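# Free trapped arm, then ease window onto its sill

## Task

An arm is pinned beneath a window that has fallen. Get it out and move the entire arm back to its own side of the wall so it sits at least one hand's width away from the wall. After that, set the window down slowly until it rests fully on its sill. The task fails if the window ever lands hard on anything. Anything held in place only by the robot at the end does not count. A window resting on the sill counts even if a hand is still touching it or lies beneath it.

## Robot and tools

Robot: two arms, left_arm and right_arm. The names are labels only and do not mean the left or right of any picture. Each arm has six joints, in this column order: waist, shoulder, elbow, forearm roll, wrist pitch, wrist roll, plus a gripper. Stated joint ranges in radians: waist -2.618 to 2.618, shoulder 0.000 to 3.140, elbow -2.967 to 0.000, forearm roll -1.745 to 1.745, wrist pitch -1.220 to 1.220, wrist roll -2.094 to 2.094. The true end of each range may sit up to 0.013 rad either way from these figures.

Frame: printed hand poses use a single scene frame. The origin lies on the table top midway between the arms, +z is up, +x points out across the table, and left_arm sits toward +y. end_effector_position is in metres and marks the spot between the finger pads, roughly 5 mm behind the tips; end_effector_quat_wxyz is the orientation. The fingers point along the gripper's +z and close along its y axis. The printed position can be off from the real one, more so when the arm is stretched out.

Tool execute_actions, argument actions: a list holding one action, one wait, or nothing. An empty list ({"actions": []}) only reports the current state. Optional pictures (true/false) controls whether camera images come back; by default they do.
- Action: {"rows": [[...]], "steps": n}, n from 1 to 15, default 15, each step 1/30 s. One row is used per step; if rows run out, the final row repeats.
- Each row is one list of 14 numbers, every one within -1 to 1, covering both arms even when only one moves: left_arm's six joint values then its gripper opening, followed by right_arm's six joint values then its opening.
- Joint values are offsets, not poses. They are measured from the joint angles printed in the most recent result that listed them (before any such result in the scene, and for second or later calls within one reply, from where the robot is when the action begins). They are not measured from the previous row. Scale: 1.0 equals 2.217 rad. Writing all zeros therefore pulls the arm back to those reference angles; it is not a hold or a wait.
- A call is rejected entirely, with nothing sent, if it would push a joint outward more than 0.013 rad beyond its stated range. A request past the real end, heading further out, is clipped to that end, and the result may say "joint sent to its limit" (possibly about an earlier action still running). No such line does not prove more room exists.
- Gripper opening is absolute: +1 fully open (pad gap 0.070 m), -1 closed. Fully closing takes about 1.0 s or more. To hold something, keep the command below grip_measured, about 0.04 below for a firm hold, less for a lighter one. Readings may be off by about 1 mm per gripper. Pad force is about 20 N at most; a quick close can squeeze harder.
- Wait: {"steps": n} with no rows, n up to 300; it returns once that many steps have elapsed since the last result, and your reply time is counted inside it.

Motion limits: joint targets move at most 3 rad/s and take 0.6 s to reach that speed, with all joints of an arm timed to finish together. Each step's target stays within 0.867 rad of the measured angle, and if the targets would move the hand more than 70 mm from where it is, they are pulled back. Big moves need several calls. Between calls the arms keep heading for the last row's target until they have almost stopped, or until a step is HELD.

Result lines: the state line gives both hand poses (left_arm: … | right_arm: …). Joint positions lists each arm's joint angles in radians and then the pad gap in metres. grip_measured is the finger opening on the command scale. Joint torques follow the Joint positions order without the gripper; they are total drive output, noisy, offset, and not a reliable contact sensor. "joint command not followed" means a clearance check altered or blocked targets; the rest of the row still ran. HELD marks steps where some of your row was not sent. TORQUE FAULT means contact torque hit a load limit (waist, shoulder, elbow 20.2 N m; forearm roll, wrist pitch, wrist roll 7.04 N m) and that arm freezes for 10 s, dropping the rest of the call. The three wrist motors give only about 4 N m, so heavy loads make them yield. MOTOR HOT appears from 65 °C; at 80 °C an OVER-TEMPERATURE FAULT makes that arm go limp and fall until it cools. Holding loads, even while you are thinking, heats motors.

Tool zoom_image: camera (cam_head_left, cam_head_right, cam_left_wrist, cam_right_wrist) and region [x0, y0, x1, y1] in pixels of that camera's last full image, origin top-left, no larger than 504 by 504. It gives an enlarged view. All four images are 504x504; the head cameras are pinhole with radial distortion, the wrist cameras fisheye.

Tool finished_scene: scene, the current scene's number. It ends the scene for good and reports whether the goal was met; the outcome must hold by itself afterward. Answering without any tool call stops everything.

Suggested order: look, find which arm is pinned, lift the window a little with the other arm or the pinned arm carefully, withdraw the pinned arm fully to its side with a clear gap from the wall, then lower the window slowly onto the sill before releasing.

Avoid: dropping or slamming the window, hard pushes, arms colliding or pressing on each other (this can end the scene), jerky moves, and long heavy holds that overheat motors. The robot elapsed time and your reply time both matter, so move smoothly and efficiently.

Each tool is called after "Request:" by a JSON object that holds its "fn" and its "kwargs", one argument or row to a line.

## Session

I'll start by looking at the scene.

Request:
{"fn": "execute_actions", "kwargs": {
  "actions": []
}}

Scene clock: 0.00 s of 4375.00 s.
left_arm: end_effector_position=(+0.3142, +0.3522, +0.1799) grip_measured=+0.99 end_effector_quat_wxyz=(+0.341, -0.061, +0.938, +0.017) | right_arm: end_effector_position=(+0.4460, -0.0368, +0.2567) grip_measured=+1.00 end_effector_quat_wxyz=(+0.681, -0.262, +0.657, +0.189)
Joint positions: left_arm=[-0.007  1.023 -0.712 -0.009  0.649 -0.003  0.069] | right_arm=[ 0.643  1.74  -0.984 -0.063 -0.67  -0.06   0.07 ]
Joint torques (N m, as the arm reports them, + toward a larger angle): no reading

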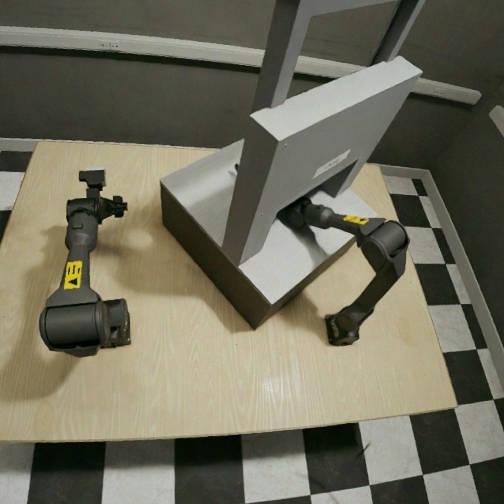

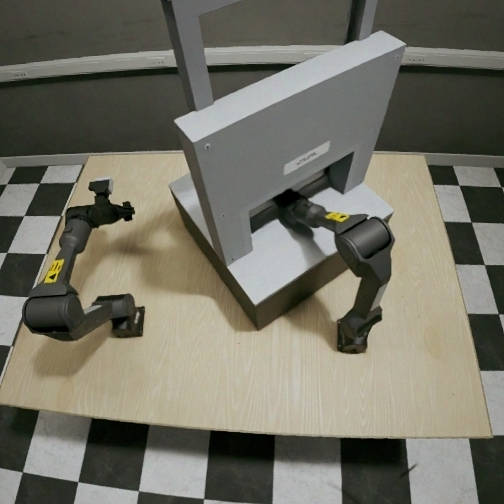

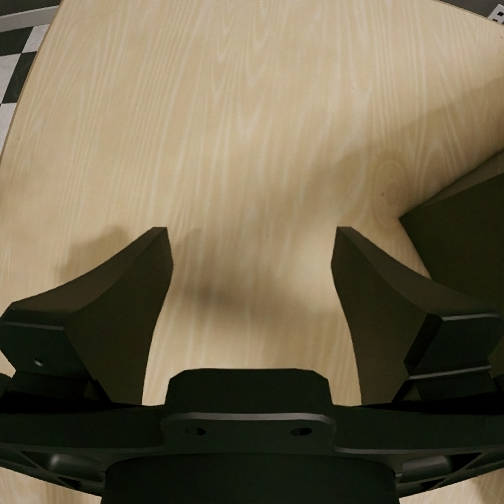

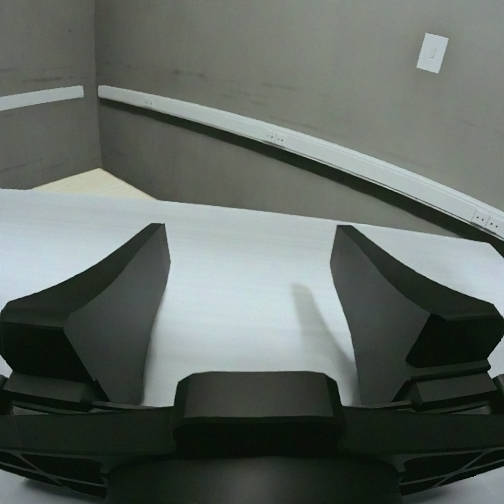

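Request:
{"fn": "zoom_image", "kwargs": {
  "camera": "cam_head_left",
  "region": [150, 0, 450, 300]
}}

Request:
{"fn": "zoom_image", "kwargs": {
  "camera": "cam_head_right",
  "region": [150, 0, 450, 300]
}}

Region (150, 0, 450, 300) of cam_head_left's 504x504 image, scaled by 1.680, with more detail than that image has.

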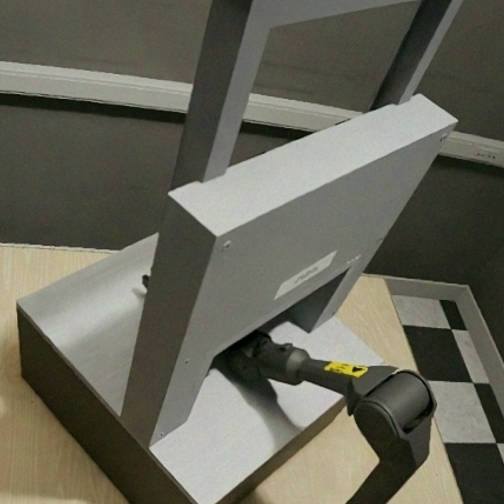

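Region (150, 0, 450, 300) of cam_head_right's 504x504 image, scaled by 1.680, with more detail than that image has.

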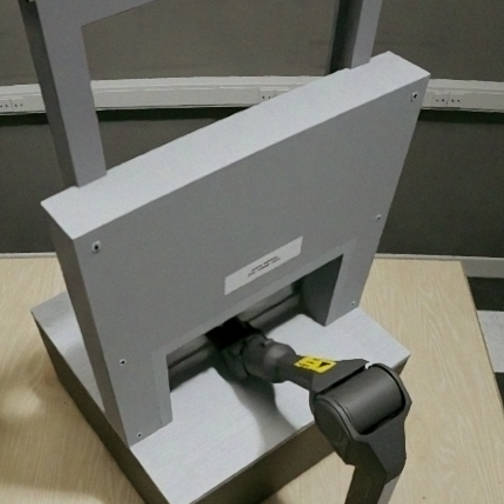

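Request:
{"fn": "zoom_image", "kwargs": {
  "camera": "cam_head_right",
  "region": [230, 140, 380, 290]
}}

Request:
{"fn": "zoom_image", "kwargs": {
  "camera": "cam_head_left",
  "region": [200, 130, 350, 280]
}}

Region (230, 140, 380, 290) of cam_head_right's 504x504 image, scaled by 3.360, with more detail than that image has.

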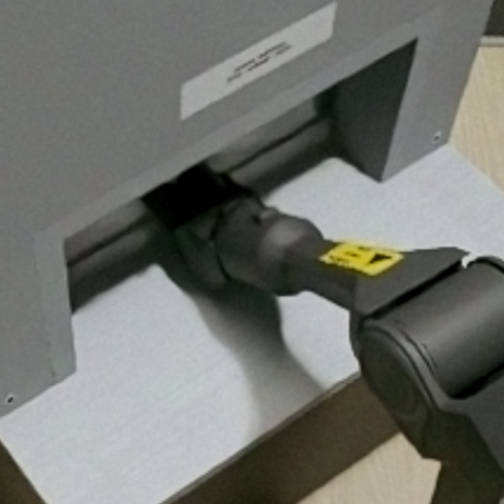

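Region (200, 130, 350, 280) of cam_head_left's 504x504 image, scaled by 3.360, with more detail than that image has.

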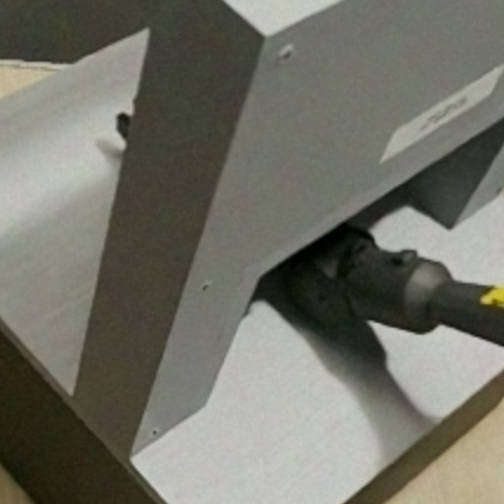

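Request:
{"fn": "execute_actions", "kwargs": {
  "actions": [
    {"rows": [[-0.18, 0.12, 0.0, 0.0, -0.25, 0.0, 1.0, 0, 0, 0, 0, 0, 0, 1.0]], "steps": 15}
  ],
  "pictures": false
}}

Request:
{"fn": "execute_actions", "kwargs": {
  "actions": [
    {"steps": 30}
  ]
}}

Scene clock: 54.47 s of 4375.00 s.
left_arm: end_effector_position=(+0.3919, +0.2430, +0.1831) grip_measured=+0.88 end_effector_quat_wxyz=(+0.450, +0.090, +0.887, -0.051) | right_arm: end_effector_position=(+0.4460, -0.0368, +0.2569) grip_measured=+1.00 end_effector_quat_wxyz=(+0.682, -0.262, +0.657, +0.189)
Joint positions: left_arm=[-0.342  1.248 -0.711 -0.008  0.181 -0.003  0.066] | right_arm=[ 0.643  1.74  -0.984 -0.063 -0.67  -0.059  0.07 ]
Joint torques (N m, as the arm reports them, + toward a larger angle): left_arm=[-8.95 -0.87 -5.53 -1.02 -1.53 -0.09] | right_arm=[ -0.13 -17.81  -7.5    0.42  -1.67   0.2 ]
Steps of this call (steps 1 to 90: nothing new was sent; then 50.97 s passed at rest; steps 91 to 105: all 15 steps of this action). Readings (joint positions):
91: left_arm=[-0.007 1.023 -0.712 -0.009 0.648 -0.003] | right_arm=[0.643 1.740 -0.984 -0.063 -0.670 -0.059]
92: left_arm=[-0.011 1.025 -0.712 -0.009 0.643 -0.003] | right_arm=[0.643 1.740 -0.984 -0.063 -0.670 -0.059]
94: left_arm=[-0.033 1.040 -0.712 -0.009 0.612 -0.003] | right_arm=[0.643 1.740 -0.984 -0.063 -0.670 -0.059]
98: left_arm=[-0.127 1.103 -0.712 -0.009 0.482 -0.003] | right_arm=[0.643 1.740 -0.984 -0.063 -0.670 -0.059]
105: the state above

Scene clock: 55.47 s of 4375.00 s.
left_arm: end_effector_position=(+0.3979, +0.2217, +0.1802) grip_measured=-0.39 end_effector_quat_wxyz=(+0.460, +0.112, +0.879, -0.064) | right_arm: end_effector_position=(+0.4460, -0.0368, +0.2569) grip_measured=+1.00 end_effector_quat_wxyz=(+0.682, -0.262, +0.657, +0.189)
Joint positions: left_arm=[-0.395  1.288 -0.712 -0.009  0.115 -0.003  0.021] | right_arm=[ 0.643  1.74  -0.984 -0.063 -0.67  -0.059  0.07 ]
Joint torques (N m, as the arm reports them, + toward a larger angle): left_arm=[-9.3   0.41 -9.56 -0.87 -2.91 -0.08] | right_arm=[ -0.11 -16.88  -7.5    0.38  -1.64   0.11]
Steps of this call (steps 1 to 30: the robot went on to your last target). Readings (joint positions):
1: left_arm=[-0.353 1.259 -0.709 -0.004 0.160 -0.003] | right_arm=[0.643 1.740 -0.984 -0.063 -0.670 -0.059]
2: left_arm=[-0.365 1.268 -0.707 -0.004 0.141 -0.003] | right_arm=[0.643 1.740 -0.984 -0.063 -0.670 -0.059]
4: left_arm=[-0.386 1.282 -0.706 -0.005 0.113 -0.003] | right_arm=[0.643 1.740 -0.984 -0.063 -0.670 -0.059]
8: left_arm=[-0.394 1.287 -0.706 -0.008 0.104 -0.003] | right_arm=[0.643 1.740 -0.984 -0.063 -0.670 -0.059]
30: the state above
All arms were judged still, so your last target was given up. Only a new action makes them travel on or press farther. Fingers that are still opening or closing keep moving.

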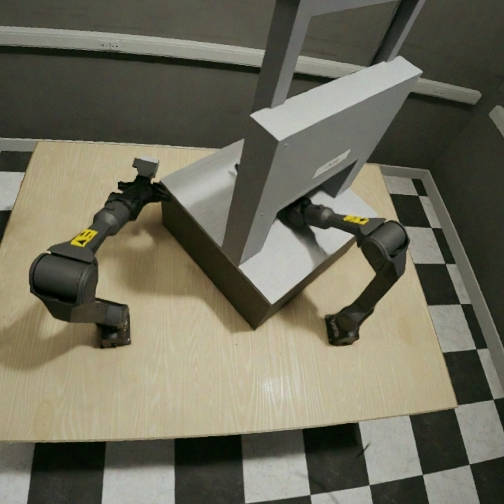

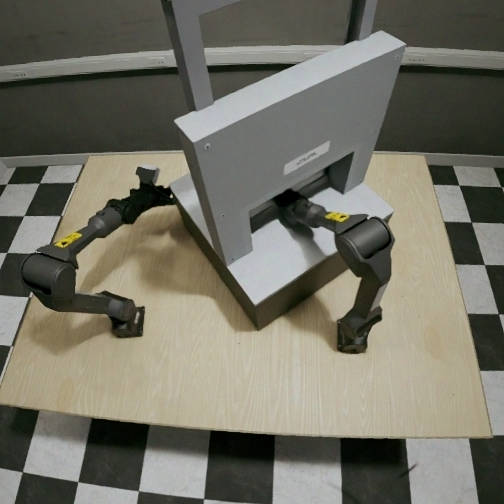

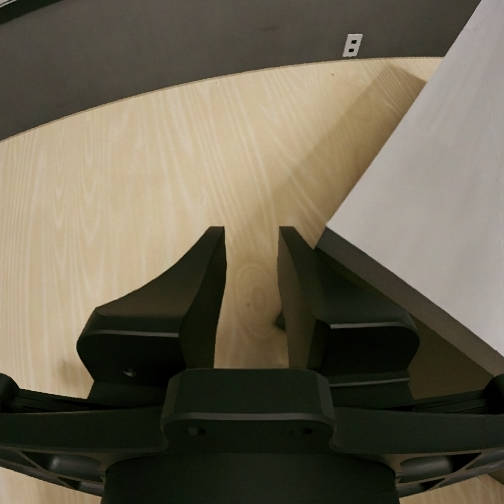

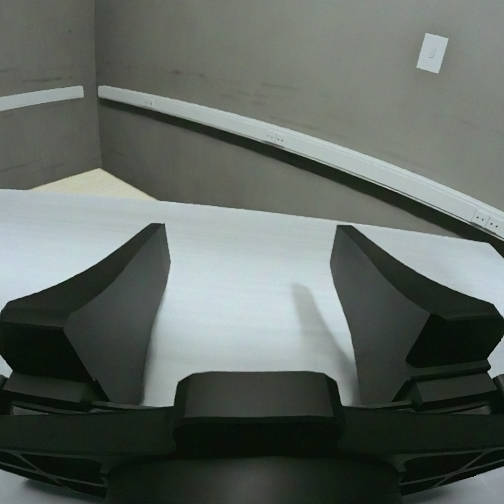

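Request:
{"fn": "execute_actions", "kwargs": {
  "actions": [
    {"rows": [[0.05, 0.0, -0.22, 0.0, 0.0, 0.0, 1.0, 0, 0, 0, 0, 0, 0, 1.0]], "steps": 15}
  ],
  "pictures": false
}}

Scene clock: 84.33 s of 4375.00 s.
left_arm: end_effector_position=(+0.4496, +0.2378, +0.3252) grip_measured=+0.48 end_effector_quat_wxyz=(+0.574, +0.074, +0.813, -0.061) | right_arm: end_effector_position=(+0.4460, -0.0368, +0.2568) grip_measured=+1.00 end_effector_quat_wxyz=(+0.682, -0.262, +0.657, +0.189)
Joint positions: left_arm=[-0.324  1.288 -1.092 -0.012  0.231 -0.003  0.052] | right_arm=[ 0.643  1.74  -0.984 -0.063 -0.67  -0.06   0.07 ]
Joint torques (N m, as the arm reports them, + toward a larger angle): left_arm=[ 1.27 -3.41 -4.46  0.08 -1.19 -0.04] | right_arm=[ -0.11 -15.98  -7.38   0.26  -1.53   0.09]
Steps of this call (steps 1 to 90: nothing new was sent; then 25.37 s passed at rest; steps 91 to 105: all 15 steps of this action). Readings (joint positions):
91: left_arm=[-0.395 1.289 -0.712 -0.009 0.113 -0.003] | right_arm=[0.643 1.740 -0.984 -0.063 -0.670 -0.060]
92: left_arm=[-0.394 1.289 -0.715 -0.009 0.119 -0.003] | right_arm=[0.643 1.740 -0.984 -0.063 -0.670 -0.060]
94: left_arm=[-0.387 1.291 -0.743 -0.008 0.176 -0.003] | right_arm=[0.643 1.740 -0.984 -0.063 -0.670 -0.060]
98: left_arm=[-0.371 1.291 -0.874 -0.009 0.319 -0.003] | right_arm=[0.643 1.740 -0.984 -0.063 -0.670 -0.060]
105: the state above

Request:
{"fn": "execute_actions", "kwargs": {
  "actions": [
    {"rows": [[0.056, 0.244, -0.207, -0.649, 0.392, 0.0, 1.0, 0, 0, 0, 0, 0, 0, 1.0]], "steps": 15}
  ],
  "pictures": false
}}

Request:
{"fn": "execute_actions", "kwargs": {
  "actions": [
    {"steps": 30}
  ]
}}

Scene clock: 87.37 s of 4375.00 s.
left_arm: end_effector_position=(+0.4877, +0.2024, +0.2798) grip_measured=+0.99 end_effector_quat_wxyz=(+0.394, -0.093, +0.877, -0.260) | right_arm: end_effector_position=(+0.4460, -0.0368, +0.2568) grip_measured=+1.00 end_effector_quat_wxyz=(+0.682, -0.262, +0.657, +0.189)
Joint positions: left_arm=[-0.242  1.56  -1.374 -0.559  0.596 -0.003  0.069] | right_arm=[ 0.643  1.74  -0.984 -0.063 -0.67  -0.059  0.07 ]
Joint torques (N m, as the arm reports them, + toward a larger angle): left_arm=[ 1.46 -3.72 -4.8  -0.71 -0.61  0.04] | right_arm=[ -0.11 -17.21  -7.4    0.26  -1.53   0.2 ]
Steps of this call (steps 1 to 30: the robot went on to your last target; steps 31 to 76: nothing new was sent; steps 77 to 91: all 15 steps of this action). Readings (joint positions):
77: left_arm=[-0.284 1.289 -1.199 -0.009 0.116 -0.003] | right_arm=[0.643 1.740 -0.984 -0.063 -0.670 -0.059]
78: left_arm=[-0.283 1.292 -1.201 -0.014 0.121 -0.003] | right_arm=[0.643 1.740 -0.984 -0.063 -0.670 -0.059]
80: left_arm=[-0.280 1.311 -1.213 -0.045 0.152 -0.003] | right_arm=[0.643 1.740 -0.984 -0.063 -0.670 -0.059]
84: left_arm=[-0.268 1.391 -1.265 -0.175 0.282 -0.003] | right_arm=[0.643 1.740 -0.984 -0.063 -0.670 -0.059]
91: the state above

Scene clock: 88.37 s of 4375.00 s.
left_arm: end_effector_position=(+0.4776, +0.0917, +0.3177) grip_measured=+0.99 end_effector_quat_wxyz=(+0.081, -0.190, +0.748, -0.631) | right_arm: end_effector_position=(+0.4460, -0.0368, +0.2568) grip_measured=+1.00 end_effector_quat_wxyz=(+0.682, -0.262, +0.657, +0.189)
Joint positions: left_arm=[-0.2    1.829 -1.551 -1.451  1.1   -0.003  0.069] | right_arm=[ 0.643  1.74  -0.984 -0.063 -0.67  -0.059  0.07 ]
Joint torques (N m, as the arm reports them, + toward a larger angle): left_arm=[ 1.24 -5.25 -4.29 -0.53 -0.09  0.07] | right_arm=[ -0.09 -17.04  -7.39   0.27  -1.53   0.11]
Steps of this call (steps 1 to 30: the robot went on to your last target). Readings (joint positions):
1: left_arm=[-0.238 1.581 -1.387 -0.624 0.635 -0.003] | right_arm=[0.643 1.740 -0.984 -0.063 -0.670 -0.059]
2: left_arm=[-0.235 1.601 -1.401 -0.691 0.673 -0.003] | right_arm=[0.643 1.740 -0.984 -0.063 -0.670 -0.059]
4: left_arm=[-0.229 1.641 -1.427 -0.826 0.748 -0.003] | right_arm=[0.643 1.740 -0.984 -0.063 -0.670 -0.059]
8: left_arm=[-0.217 1.722 -1.481 -1.097 0.901 -0.003] | right_arm=[0.643 1.740 -0.984 -0.063 -0.670 -0.059]
30: the state above

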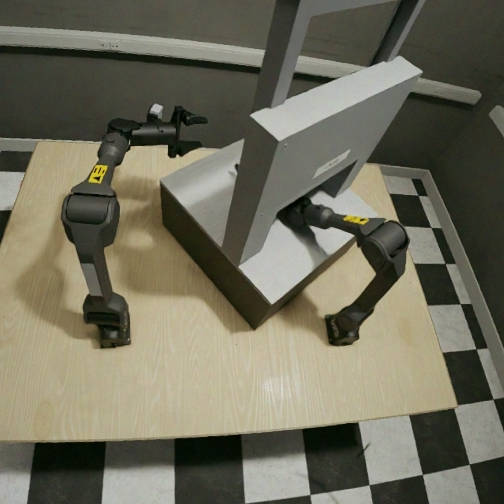

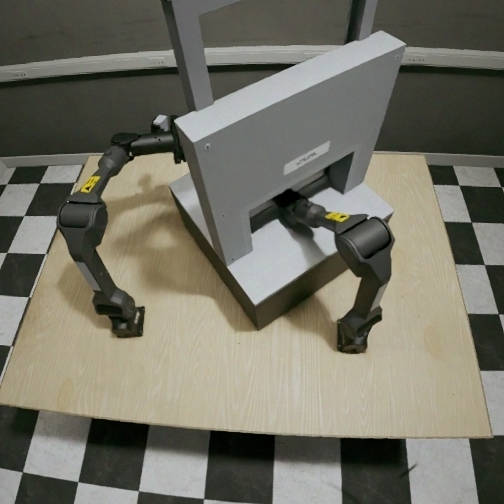

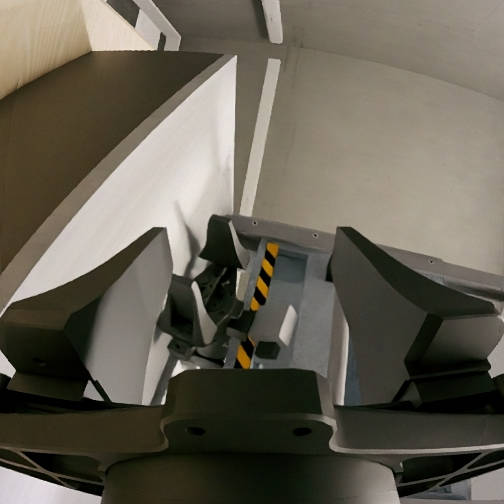

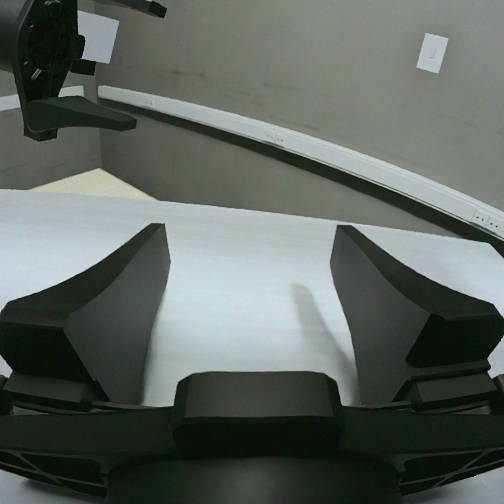

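Request:
{"fn": "zoom_image", "kwargs": {
  "camera": "cam_left_wrist",
  "region": [130, 190, 380, 400]
}}

Region (130, 190, 380, 400) of cam_left_wrist's 504x504 image, scaled by 2.016, with more detail than that image has; it fills the top 423 rows of this view, and the rest is white.

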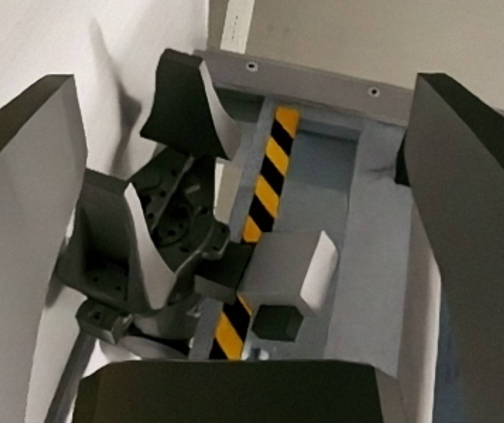

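Request:
{"fn": "execute_actions", "kwargs": {
  "actions": [
    {"rows": [[0.0, 0.0, 0.0, 0.0, 0.04, 0.70, 1.0, 0, 0, 0, 0, 0, 0, 1.0]], "steps": 15}
  ],
  "pictures": false
}}

Request:
{"fn": "execute_actions", "kwargs": {
  "actions": [
    {"steps": 25}
  ]
}}

Scene clock: 96.30 s of 4375.00 s.
left_arm: end_effector_position=(+0.4667, +0.0874, +0.3191) grip_measured=+0.99 end_effector_quat_wxyz=(+0.248, +0.058, +0.767, -0.588) | right_arm: end_effector_position=(+0.4460, -0.0368, +0.2568) grip_measured=+1.00 end_effector_quat_wxyz=(+0.682, -0.262, +0.657, +0.189)
Joint positions: left_arm=[-0.2    1.829 -1.55  -1.451  1.154  0.604  0.069] | right_arm=[ 0.643  1.74  -0.984 -0.063 -0.67  -0.06   0.07 ]
Joint torques (N m, as the arm reports them, + toward a larger angle): left_arm=[ 0.54 -5.24 -3.59 -0.61  0.03  0.39] | right_arm=[ -0.12 -16.51  -7.38   0.26  -1.53   0.09]
Steps of this call (steps 1 to 15: the robot went on to your last target; steps 16 to 90: nothing new was sent; then 4.43 s passed at rest; steps 91 to 105: all 15 steps of this action). Readings (joint positions):
91: left_arm=[-0.200 1.829 -1.550 -1.451 1.100 -0.002] | right_arm=[0.643 1.740 -0.984 -0.063 -0.670 -0.060]
92: left_arm=[-0.200 1.829 -1.550 -1.451 1.100 0.004] | right_arm=[0.643 1.740 -0.984 -0.063 -0.670 -0.060]
94: left_arm=[-0.200 1.829 -1.550 -1.451 1.103 0.035] | right_arm=[0.643 1.740 -0.984 -0.063 -0.670 -0.060]
98: left_arm=[-0.200 1.829 -1.550 -1.451 1.117 0.165] | right_arm=[0.643 1.740 -0.984 -0.063 -0.670 -0.060]
105: the state above

Scene clock: 97.13 s of 4375.00 s.
left_arm: end_effector_position=(+0.4593, +0.0849, +0.3201) grip_measured=+0.99 end_effector_quat_wxyz=(+0.481, +0.410, +0.650, -0.422) | right_arm: end_effector_position=(+0.4460, -0.0368, +0.2568) grip_measured=+1.00 end_effector_quat_wxyz=(+0.682, -0.262, +0.657, +0.189)
Joint positions: left_arm=[-0.2    1.829 -1.55  -1.451  1.189  1.549  0.069] | right_arm=[ 0.643  1.74  -0.984 -0.063 -0.67  -0.06   0.07 ]
Joint torques (N m, as the arm reports them, + toward a larger angle): left_arm=[ 0.54 -5.22 -3.76 -0.73  0.08 -0.2 ] | right_arm=[ -0.13 -16.55  -7.37   0.26  -1.54   0.18]
Steps of this call (steps 1 to 25: the robot went on to your last target). Readings (joint positions):
1: left_arm=[-0.200 1.829 -1.550 -1.451 1.158 0.689] | right_arm=[0.643 1.740 -0.984 -0.063 -0.670 -0.060]
2: left_arm=[-0.200 1.829 -1.550 -1.451 1.161 0.780] | right_arm=[0.643 1.740 -0.984 -0.063 -0.670 -0.060]
4: left_arm=[-0.200 1.829 -1.550 -1.451 1.168 0.957] | right_arm=[0.643 1.740 -0.984 -0.063 -0.670 -0.060]
8: left_arm=[-0.200 1.829 -1.550 -1.451 1.178 1.237] | right_arm=[0.643 1.740 -0.984 -0.063 -0.670 -0.060]
25: the state above

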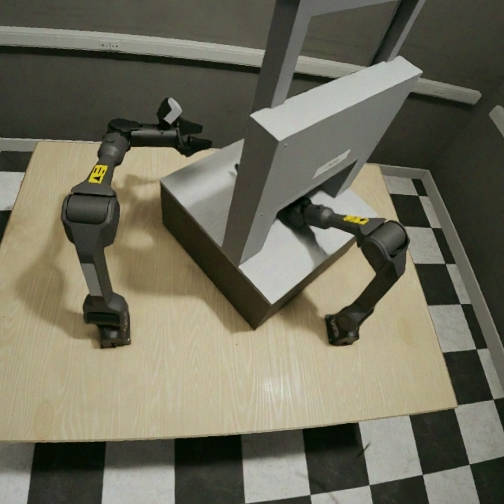

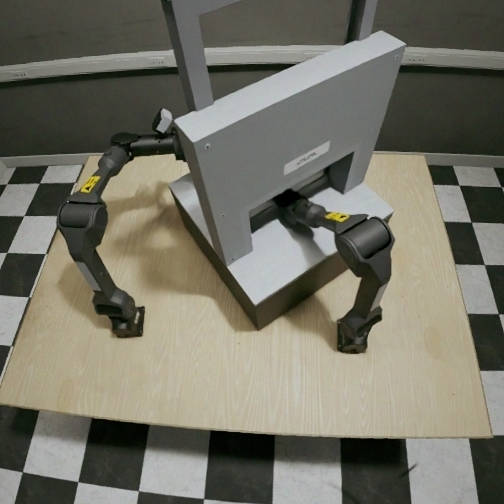

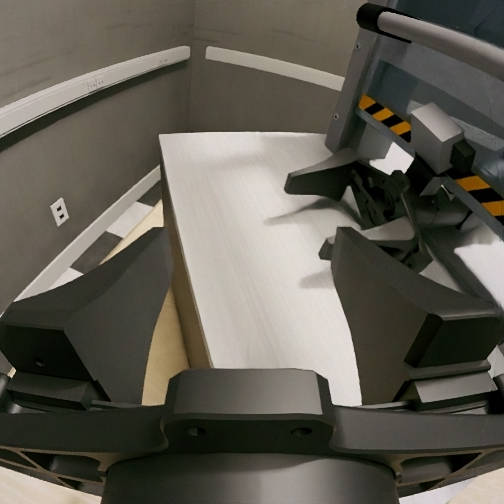

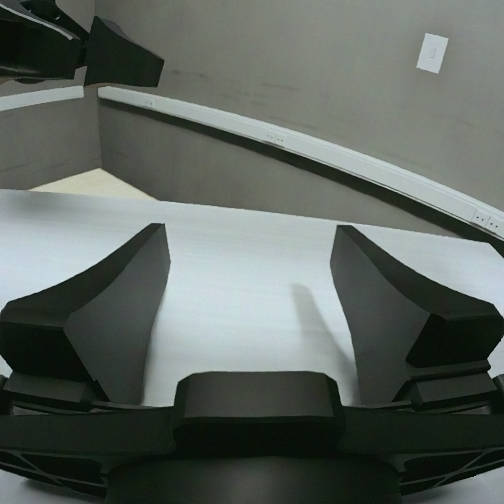

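Request:
{"fn": "zoom_image", "kwargs": {
  "camera": "cam_left_wrist",
  "region": [254, 0, 504, 280]
}}

Region (254, 0, 504, 280) of cam_left_wrist's 504x504 image, scaled by 1.800, with more detail than that image has; it fills the left 450 columns of this view, and the rest is white.

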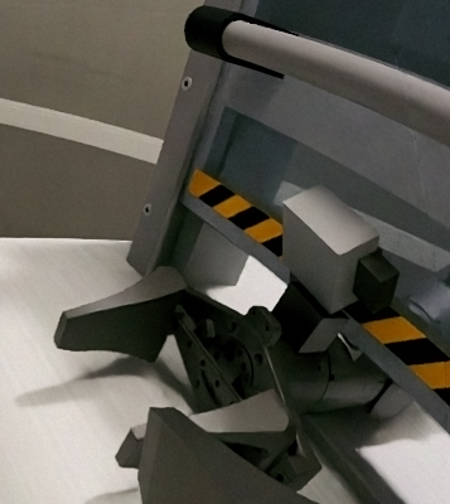

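Request:
{"fn": "execute_actions", "kwargs": {
  "actions": [
    {"rows": [[-0.09, 0.0, 0.0, -0.13, 0.0, 0.0, 1.0, 0, 0, 0, 0, 0, 0, 1.0]], "steps": 15}
  ],
  "pictures": false
}}

Request:
{"fn": "execute_actions", "kwargs": {
  "actions": [
    {"steps": 15}
  ]
}}

Scene clock: 198.93 s of 4375.00 s.
left_arm: end_effector_position=(+0.4150, +0.0038, +0.3786) grip_measured=+0.99 end_effector_quat_wxyz=(+0.486, +0.374, +0.564, -0.552) | right_arm: end_effector_position=(+0.4460, -0.0368, +0.2568) grip_measured=+1.00 end_effector_quat_wxyz=(+0.682, -0.262, +0.657, +0.189)
Joint positions: left_arm=[-0.402  1.829 -1.551 -1.74   1.189  1.549  0.069] | right_arm=[ 0.643  1.74  -0.984 -0.063 -0.67  -0.059  0.07 ]
Joint torques (N m, as the arm reports them, + toward a larger angle): left_arm=[ 1.31 -5.35 -4.43 -0.59  0.05 -0.15] | right_arm=[ -0.1  -16.51  -7.36   0.26  -1.54   0.2 ]
Steps of this call (steps 1 to 30: the robot went on to your last target; steps 31 to 90: nothing new was sent; then 98.30 s passed at rest; steps 91 to 105: all 15 steps of this action). Readings (joint positions):
91: left_arm=[-0.200 1.829 -1.551 -1.451 1.189 1.549] | right_arm=[0.643 1.740 -0.984 -0.063 -0.670 -0.059]
92: left_arm=[-0.204 1.829 -1.551 -1.457 1.189 1.549] | right_arm=[0.643 1.740 -0.984 -0.063 -0.670 -0.059]
94: left_arm=[-0.225 1.829 -1.551 -1.488 1.189 1.549] | right_arm=[0.643 1.740 -0.984 -0.063 -0.670 -0.059]
98: left_arm=[-0.315 1.829 -1.551 -1.618 1.189 1.549] | right_arm=[0.643 1.740 -0.984 -0.063 -0.670 -0.059]
105: the state above

Scene clock: 199.43 s of 4375.00 s.
left_arm: end_effector_position=(+0.4157, +0.0046, +0.3782) grip_measured=+0.99 end_effector_quat_wxyz=(+0.487, +0.374, +0.565, -0.551) | right_arm: end_effector_position=(+0.4460, -0.0368, +0.2568) grip_measured=+1.00 end_effector_quat_wxyz=(+0.682, -0.262, +0.657, +0.189)
Joint positions: left_arm=[-0.399  1.829 -1.551 -1.739  1.189  1.549  0.069] | right_arm=[ 0.643  1.74  -0.984 -0.063 -0.67  -0.059  0.07 ]
Joint torques (N m, as the arm reports them, + toward a larger angle): left_arm=[ 1.35 -5.27 -3.9  -0.59  0.01 -0.09] | right_arm=[ -0.14 -16.52  -7.35   0.27  -1.53   0.15]
Steps of this call (steps 1 to 15: the robot went on to your last target). Readings (joint positions):
1: left_arm=[-0.401 1.829 -1.551 -1.740 1.189 1.549] | right_arm=[0.643 1.740 -0.984 -0.063 -0.670 -0.059]
2: left_arm=[-0.400 1.829 -1.551 -1.740 1.189 1.549] | right_arm=[0.643 1.740 -0.984 -0.063 -0.670 -0.059]
4: left_arm=[-0.400 1.829 -1.551 -1.740 1.189 1.549] | right_arm=[0.643 1.740 -0.984 -0.063 -0.670 -0.059]
8: left_arm=[-0.400 1.829 -1.551 -1.739 1.189 1.549] | right_arm=[0.643 1.740 -0.984 -0.063 -0.670 -0.059]
15: the state above
All arms were judged still, so your last target was given up. Only a new action makes them travel on or press farther. Fingers that are still opening or closing keep moving.

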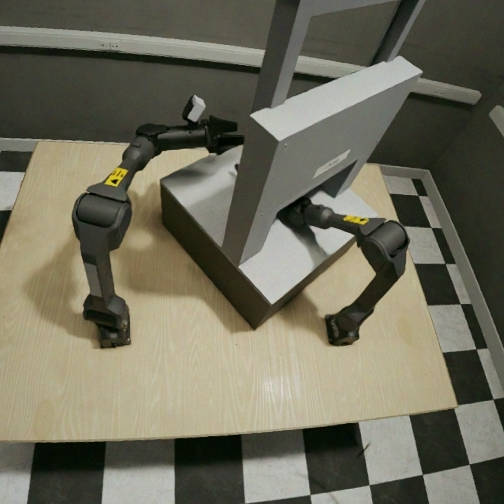

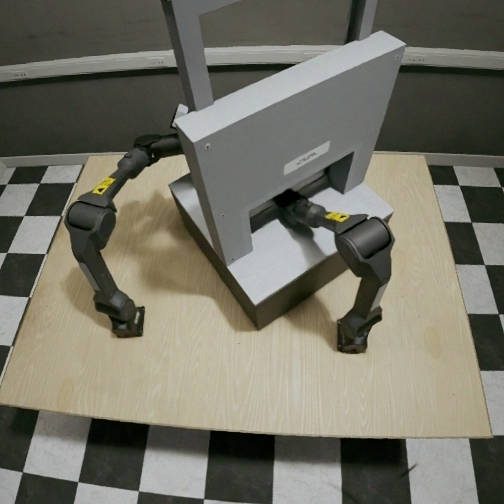

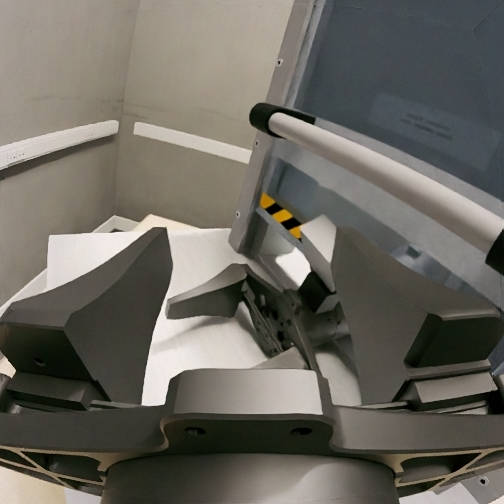

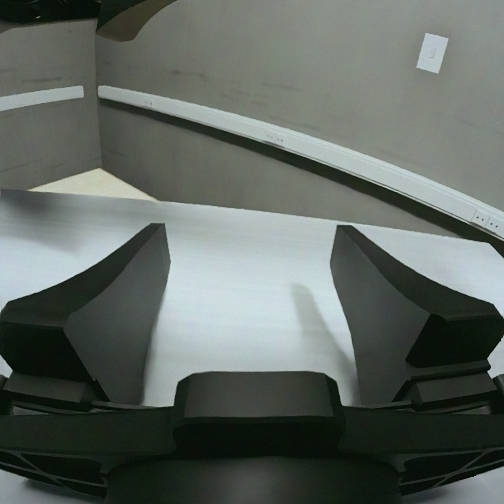

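Request:
{"fn": "execute_actions", "kwargs": {
  "actions": [
    {"rows": [[-0.023, -0.0686, 0.0843, 0.0316, -0.01, 0.121, -1.0, 0, 0, 0, 0, 0, 0, 1.0]], "steps": 15}
  ],
  "pictures": false
}}

Request:
{"fn": "execute_actions", "kwargs": {
  "actions": [
    {"steps": 20}
  ]
}}

Scene clock: 263.73 s of 4375.00 s.
left_arm: end_effector_position=(+0.3603, -0.0016, +0.3649) grip_measured=-0.01 end_effector_quat_wxyz=(+0.523, +0.477, +0.523, -0.475) | right_arm: end_effector_position=(+0.4460, -0.0368, +0.2568) grip_measured=+1.00 end_effector_quat_wxyz=(+0.682, -0.262, +0.657, +0.189)
Joint positions: left_arm=[-0.451  1.676 -1.363 -1.668  1.167  1.819  0.035] | right_arm=[ 0.643  1.74  -0.984 -0.063 -0.67  -0.06   0.07 ]
Joint torques (N m, as the arm reports them, + toward a larger angle): left_arm=[ 0.63 -4.19 -4.16 -0.8   0.02 -0.3 ] | right_arm=[ -0.12 -16.5   -7.38   0.26  -1.54   0.1 ]
Steps of this call (steps 1 to 90: nothing new was sent; then 60.80 s passed at rest; steps 91 to 105: all 15 steps of this action). Readings (joint positions):
91: left_arm=[-0.399 1.829 -1.550 -1.739 1.189 1.550] | right_arm=[0.643 1.740 -0.984 -0.063 -0.670 -0.060]
92: left_arm=[-0.400 1.826 -1.545 -1.737 1.188 1.556] | right_arm=[0.643 1.740 -0.984 -0.063 -0.670 -0.060]
94: left_arm=[-0.405 1.809 -1.524 -1.729 1.185 1.587] | right_arm=[0.643 1.740 -0.984 -0.063 -0.670 -0.060]
98: left_arm=[-0.430 1.736 -1.435 -1.696 1.175 1.715] | right_arm=[0.643 1.740 -0.984 -0.063 -0.670 -0.060]
105: the state above

Scene clock: 264.40 s of 4375.00 s.
left_arm: end_effector_position=(+0.3608, -0.0016, +0.3648) grip_measured=-1.00 end_effector_quat_wxyz=(+0.523, +0.476, +0.523, -0.476) | right_arm: end_effector_position=(+0.4460, -0.0368, +0.2568) grip_measured=+1.00 end_effector_quat_wxyz=(+0.682, -0.262, +0.657, +0.189)
Joint positions: left_arm=[-0.451  1.677 -1.364 -1.669  1.167  1.817  0.   ] | right_arm=[ 0.643  1.74  -0.984 -0.063 -0.67  -0.06   0.07 ]
Joint torques (N m, as the arm reports them, + toward a larger angle): left_arm=[ 1.41 -4.02 -4.5  -1.08  0.11 -0.23] | right_arm=[ -0.14 -16.54  -7.38   0.27  -1.53   0.16]
Steps of this call (steps 1 to 15: the robot went on to your last target; steps 16 to 20: nothing new was sent). Readings (joint positions):
1: left_arm=[-0.451 1.676 -1.363 -1.668 1.167 1.819] | right_arm=[0.643 1.740 -0.984 -0.063 -0.670 -0.060]
2: left_arm=[-0.451 1.676 -1.363 -1.668 1.167 1.819] | right_arm=[0.643 1.740 -0.984 -0.063 -0.670 -0.060]
4: left_arm=[-0.451 1.676 -1.363 -1.668 1.167 1.818] | right_arm=[0.643 1.740 -0.984 -0.063 -0.670 -0.060]
8: left_arm=[-0.451 1.677 -1.364 -1.668 1.167 1.818] | right_arm=[0.643 1.740 -0.984 -0.063 -0.670 -0.060]
20: the state above
All arms were judged still, so your last target was given up. Only a new action makes them travel on or press farther. Fingers that are still opening or closing keep moving.

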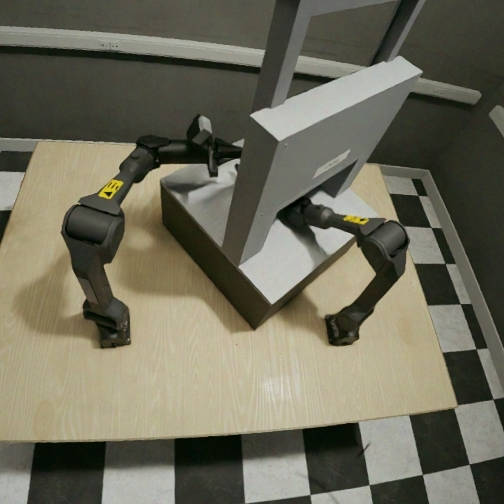

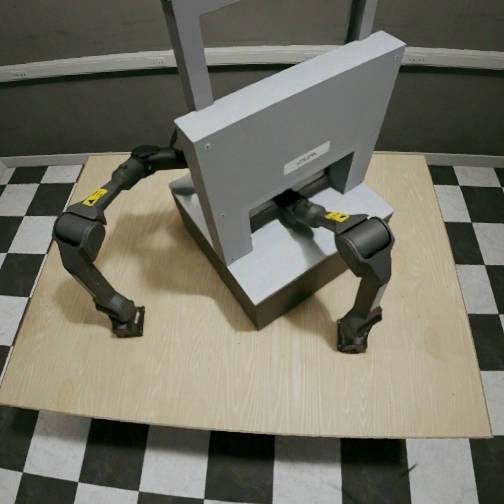

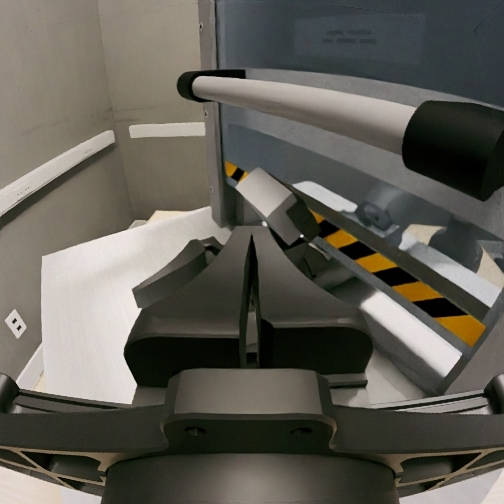

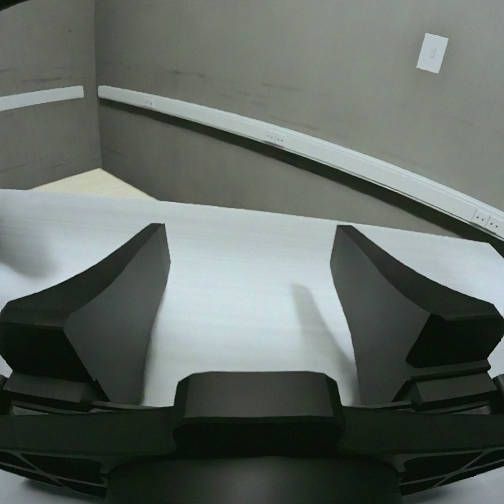

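Request:
{"fn": "execute_actions", "kwargs": {
  "actions": [
    {"rows": [[-0.055, 0.069, -0.1204, 0.0221, -0.0032, -0.0559, -1.0, 0, 0, 0, 0, 0, 0, 1.0]], "steps": 15}
  ],
  "pictures": false
}}

Request:
{"fn": "execute_actions", "kwargs": {
  "actions": [
    {"steps": 12}
  ]
}}

Scene clock: 361.17 s of 4375.00 s.
left_arm: end_effector_position=(+0.3583, -0.0577, +0.3798) grip_measured=-1.00 end_effector_quat_wxyz=(+0.492, +0.507, +0.493, -0.508) | right_arm: end_effector_position=(+0.4460, -0.0368, +0.2568) grip_measured=+1.00 end_effector_quat_wxyz=(+0.682, -0.262, +0.657, +0.189)
Joint positions: left_arm=[-0.574  1.831 -1.632 -1.62   1.16   1.692  0.   ] | right_arm=[ 0.643  1.74  -0.984 -0.063 -0.67  -0.059  0.07 ]
Joint torques (N m, as the arm reports them, + toward a larger angle): left_arm=[ 1.22 -5.76 -3.59 -0.68 -0.07 -0.08] | right_arm=[ -0.14 -16.52  -7.35   0.26  -1.53   0.2 ]
Steps of this call (steps 1 to 90: nothing new was sent; then 93.27 s passed at rest; steps 91 to 105: all 15 steps of this action). Readings (joint positions):
91: left_arm=[-0.451 1.678 -1.365 -1.669 1.167 1.817] | right_arm=[0.643 1.740 -0.984 -0.063 -0.670 -0.059]
92: left_arm=[-0.452 1.681 -1.371 -1.669 1.167 1.814] | right_arm=[0.643 1.740 -0.984 -0.063 -0.670 -0.059]
94: left_arm=[-0.466 1.699 -1.402 -1.664 1.167 1.799] | right_arm=[0.643 1.740 -0.984 -0.063 -0.670 -0.059]
98: left_arm=[-0.525 1.772 -1.529 -1.640 1.163 1.740] | right_arm=[0.643 1.740 -0.984 -0.063 -0.670 -0.059]
105: the state above

Scene clock: 361.57 s of 4375.00 s.
left_arm: end_effector_position=(+0.3585, -0.0572, +0.3798) grip_measured=-1.00 end_effector_quat_wxyz=(+0.492, +0.507, +0.493, -0.507) | right_arm: end_effector_position=(+0.4460, -0.0368, +0.2568) grip_measured=+1.00 end_effector_quat_wxyz=(+0.682, -0.262, +0.657, +0.189)
Joint positions: left_arm=[-0.573  1.83  -1.631 -1.62   1.159  1.692  0.   ] | right_arm=[ 0.643  1.74  -0.984 -0.063 -0.67  -0.059  0.07 ]
Joint torques (N m, as the arm reports them, + toward a larger angle): left_arm=[ 1.34 -5.75 -3.5  -0.69 -0.08  0.09] | right_arm=[ -0.1  -16.54  -7.39   0.26  -1.53   0.15]
Steps of this call (steps 1 to 12: the robot went on to your last target). Readings (joint positions):
1: left_arm=[-0.574 1.831 -1.632 -1.620 1.160 1.692] | right_arm=[0.643 1.740 -0.984 -0.063 -0.670 -0.059]
2: left_arm=[-0.574 1.831 -1.632 -1.620 1.160 1.692] | right_arm=[0.643 1.740 -0.984 -0.063 -0.670 -0.059]
4: left_arm=[-0.573 1.831 -1.631 -1.620 1.160 1.692] | right_arm=[0.643 1.740 -0.984 -0.063 -0.670 -0.059]
8: left_arm=[-0.573 1.830 -1.631 -1.620 1.160 1.692] | right_arm=[0.643 1.740 -0.984 -0.063 -0.670 -0.059]
12: the state above

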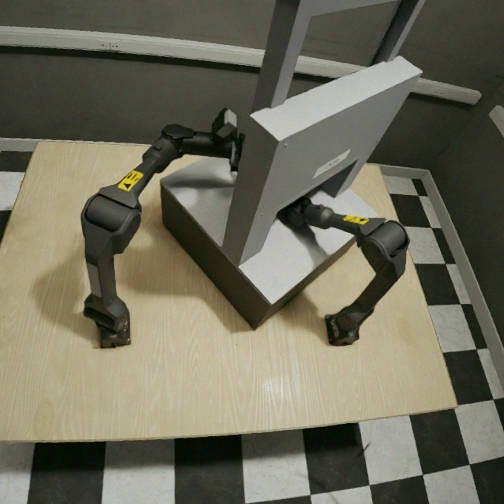

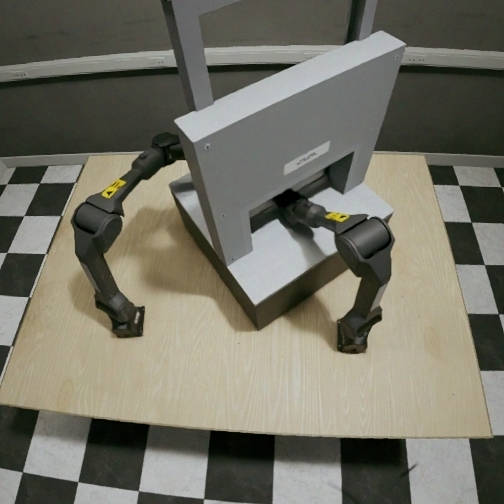

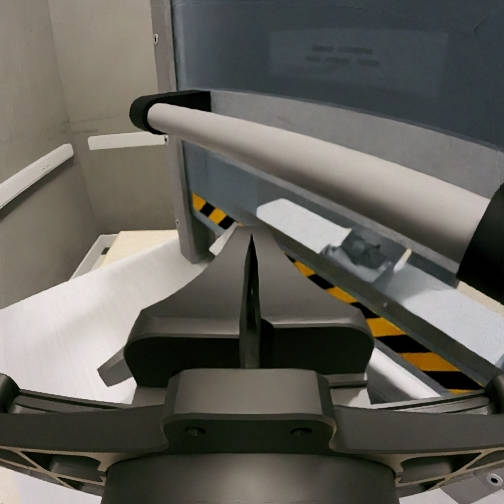

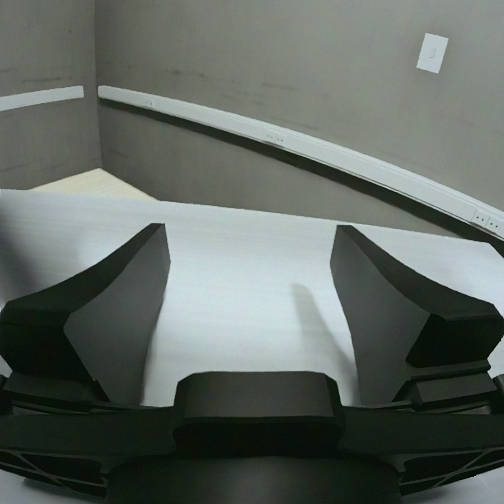

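Request:
{"fn": "execute_actions", "kwargs": {
  "actions": [
    {"rows": [[-0.034, 0.0, 0.0, 0.0, 0.0, 0.0, -1.0, 0, 0, 0, 0, 0, 0, 1.0]], "steps": 15}
  ]
}}

Scene clock: 364.83 s of 4375.00 s.
left_arm: end_effector_position=(+0.3291, -0.0803, +0.3798) grip_measured=-1.00 end_effector_quat_wxyz=(+0.473, +0.526, +0.473, -0.525) | right_arm: end_effector_position=(+0.4460, -0.0368, +0.2568) grip_measured=+1.00 end_effector_quat_wxyz=(+0.682, -0.262, +0.657, +0.189)
Joint positions: left_arm=[-0.648  1.83  -1.631 -1.62   1.16   1.693  0.   ] | right_arm=[ 0.643  1.74  -0.984 -0.063 -0.67  -0.06   0.07 ]
Joint torques (N m, as the arm reports them, + toward a larger angle): left_arm=[ 1.39 -5.64 -3.6  -0.73 -0.09 -0.15] | right_arm=[ -0.12 -16.52  -7.37   0.27  -1.54   0.1 ]
Steps of this call (steps 1 to 15: the robot went on to your last target; steps 16 to 83: nothing new was sent; steps 84 to 98: all 15 steps of this action). Readings (joint positions):
84: left_arm=[-0.573 1.830 -1.631 -1.620 1.159 1.693] | right_arm=[0.643 1.740 -0.984 -0.063 -0.670 -0.060]
85: left_arm=[-0.578 1.830 -1.631 -1.620 1.159 1.693] | right_arm=[0.643 1.740 -0.984 -0.063 -0.670 -0.060]
87: left_arm=[-0.607 1.830 -1.631 -1.620 1.158 1.693] | right_arm=[0.643 1.740 -0.984 -0.063 -0.670 -0.060]
91: left_arm=[-0.652 1.830 -1.631 -1.620 1.160 1.693] | right_arm=[0.643 1.740 -0.984 -0.063 -0.670 -0.060]
98: the state above

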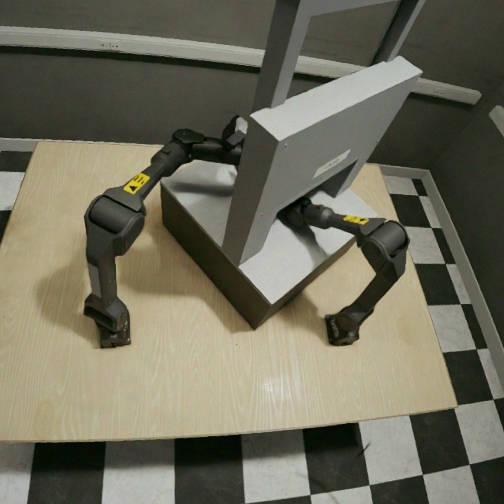

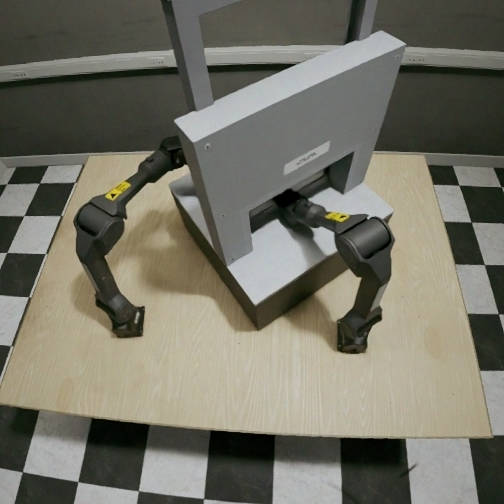

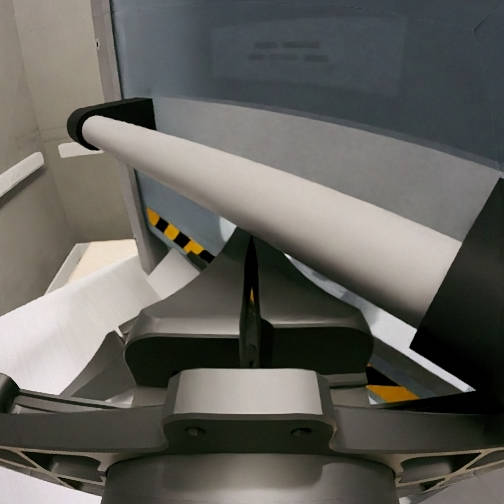

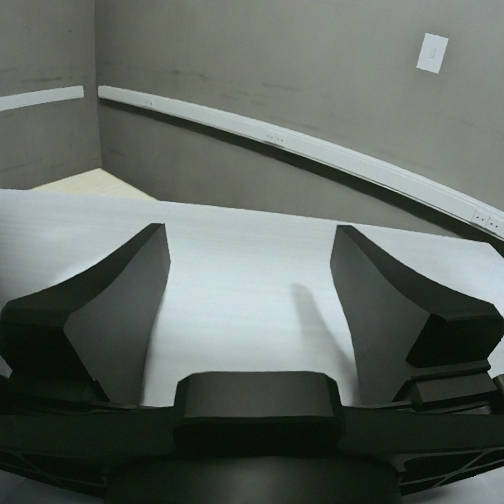

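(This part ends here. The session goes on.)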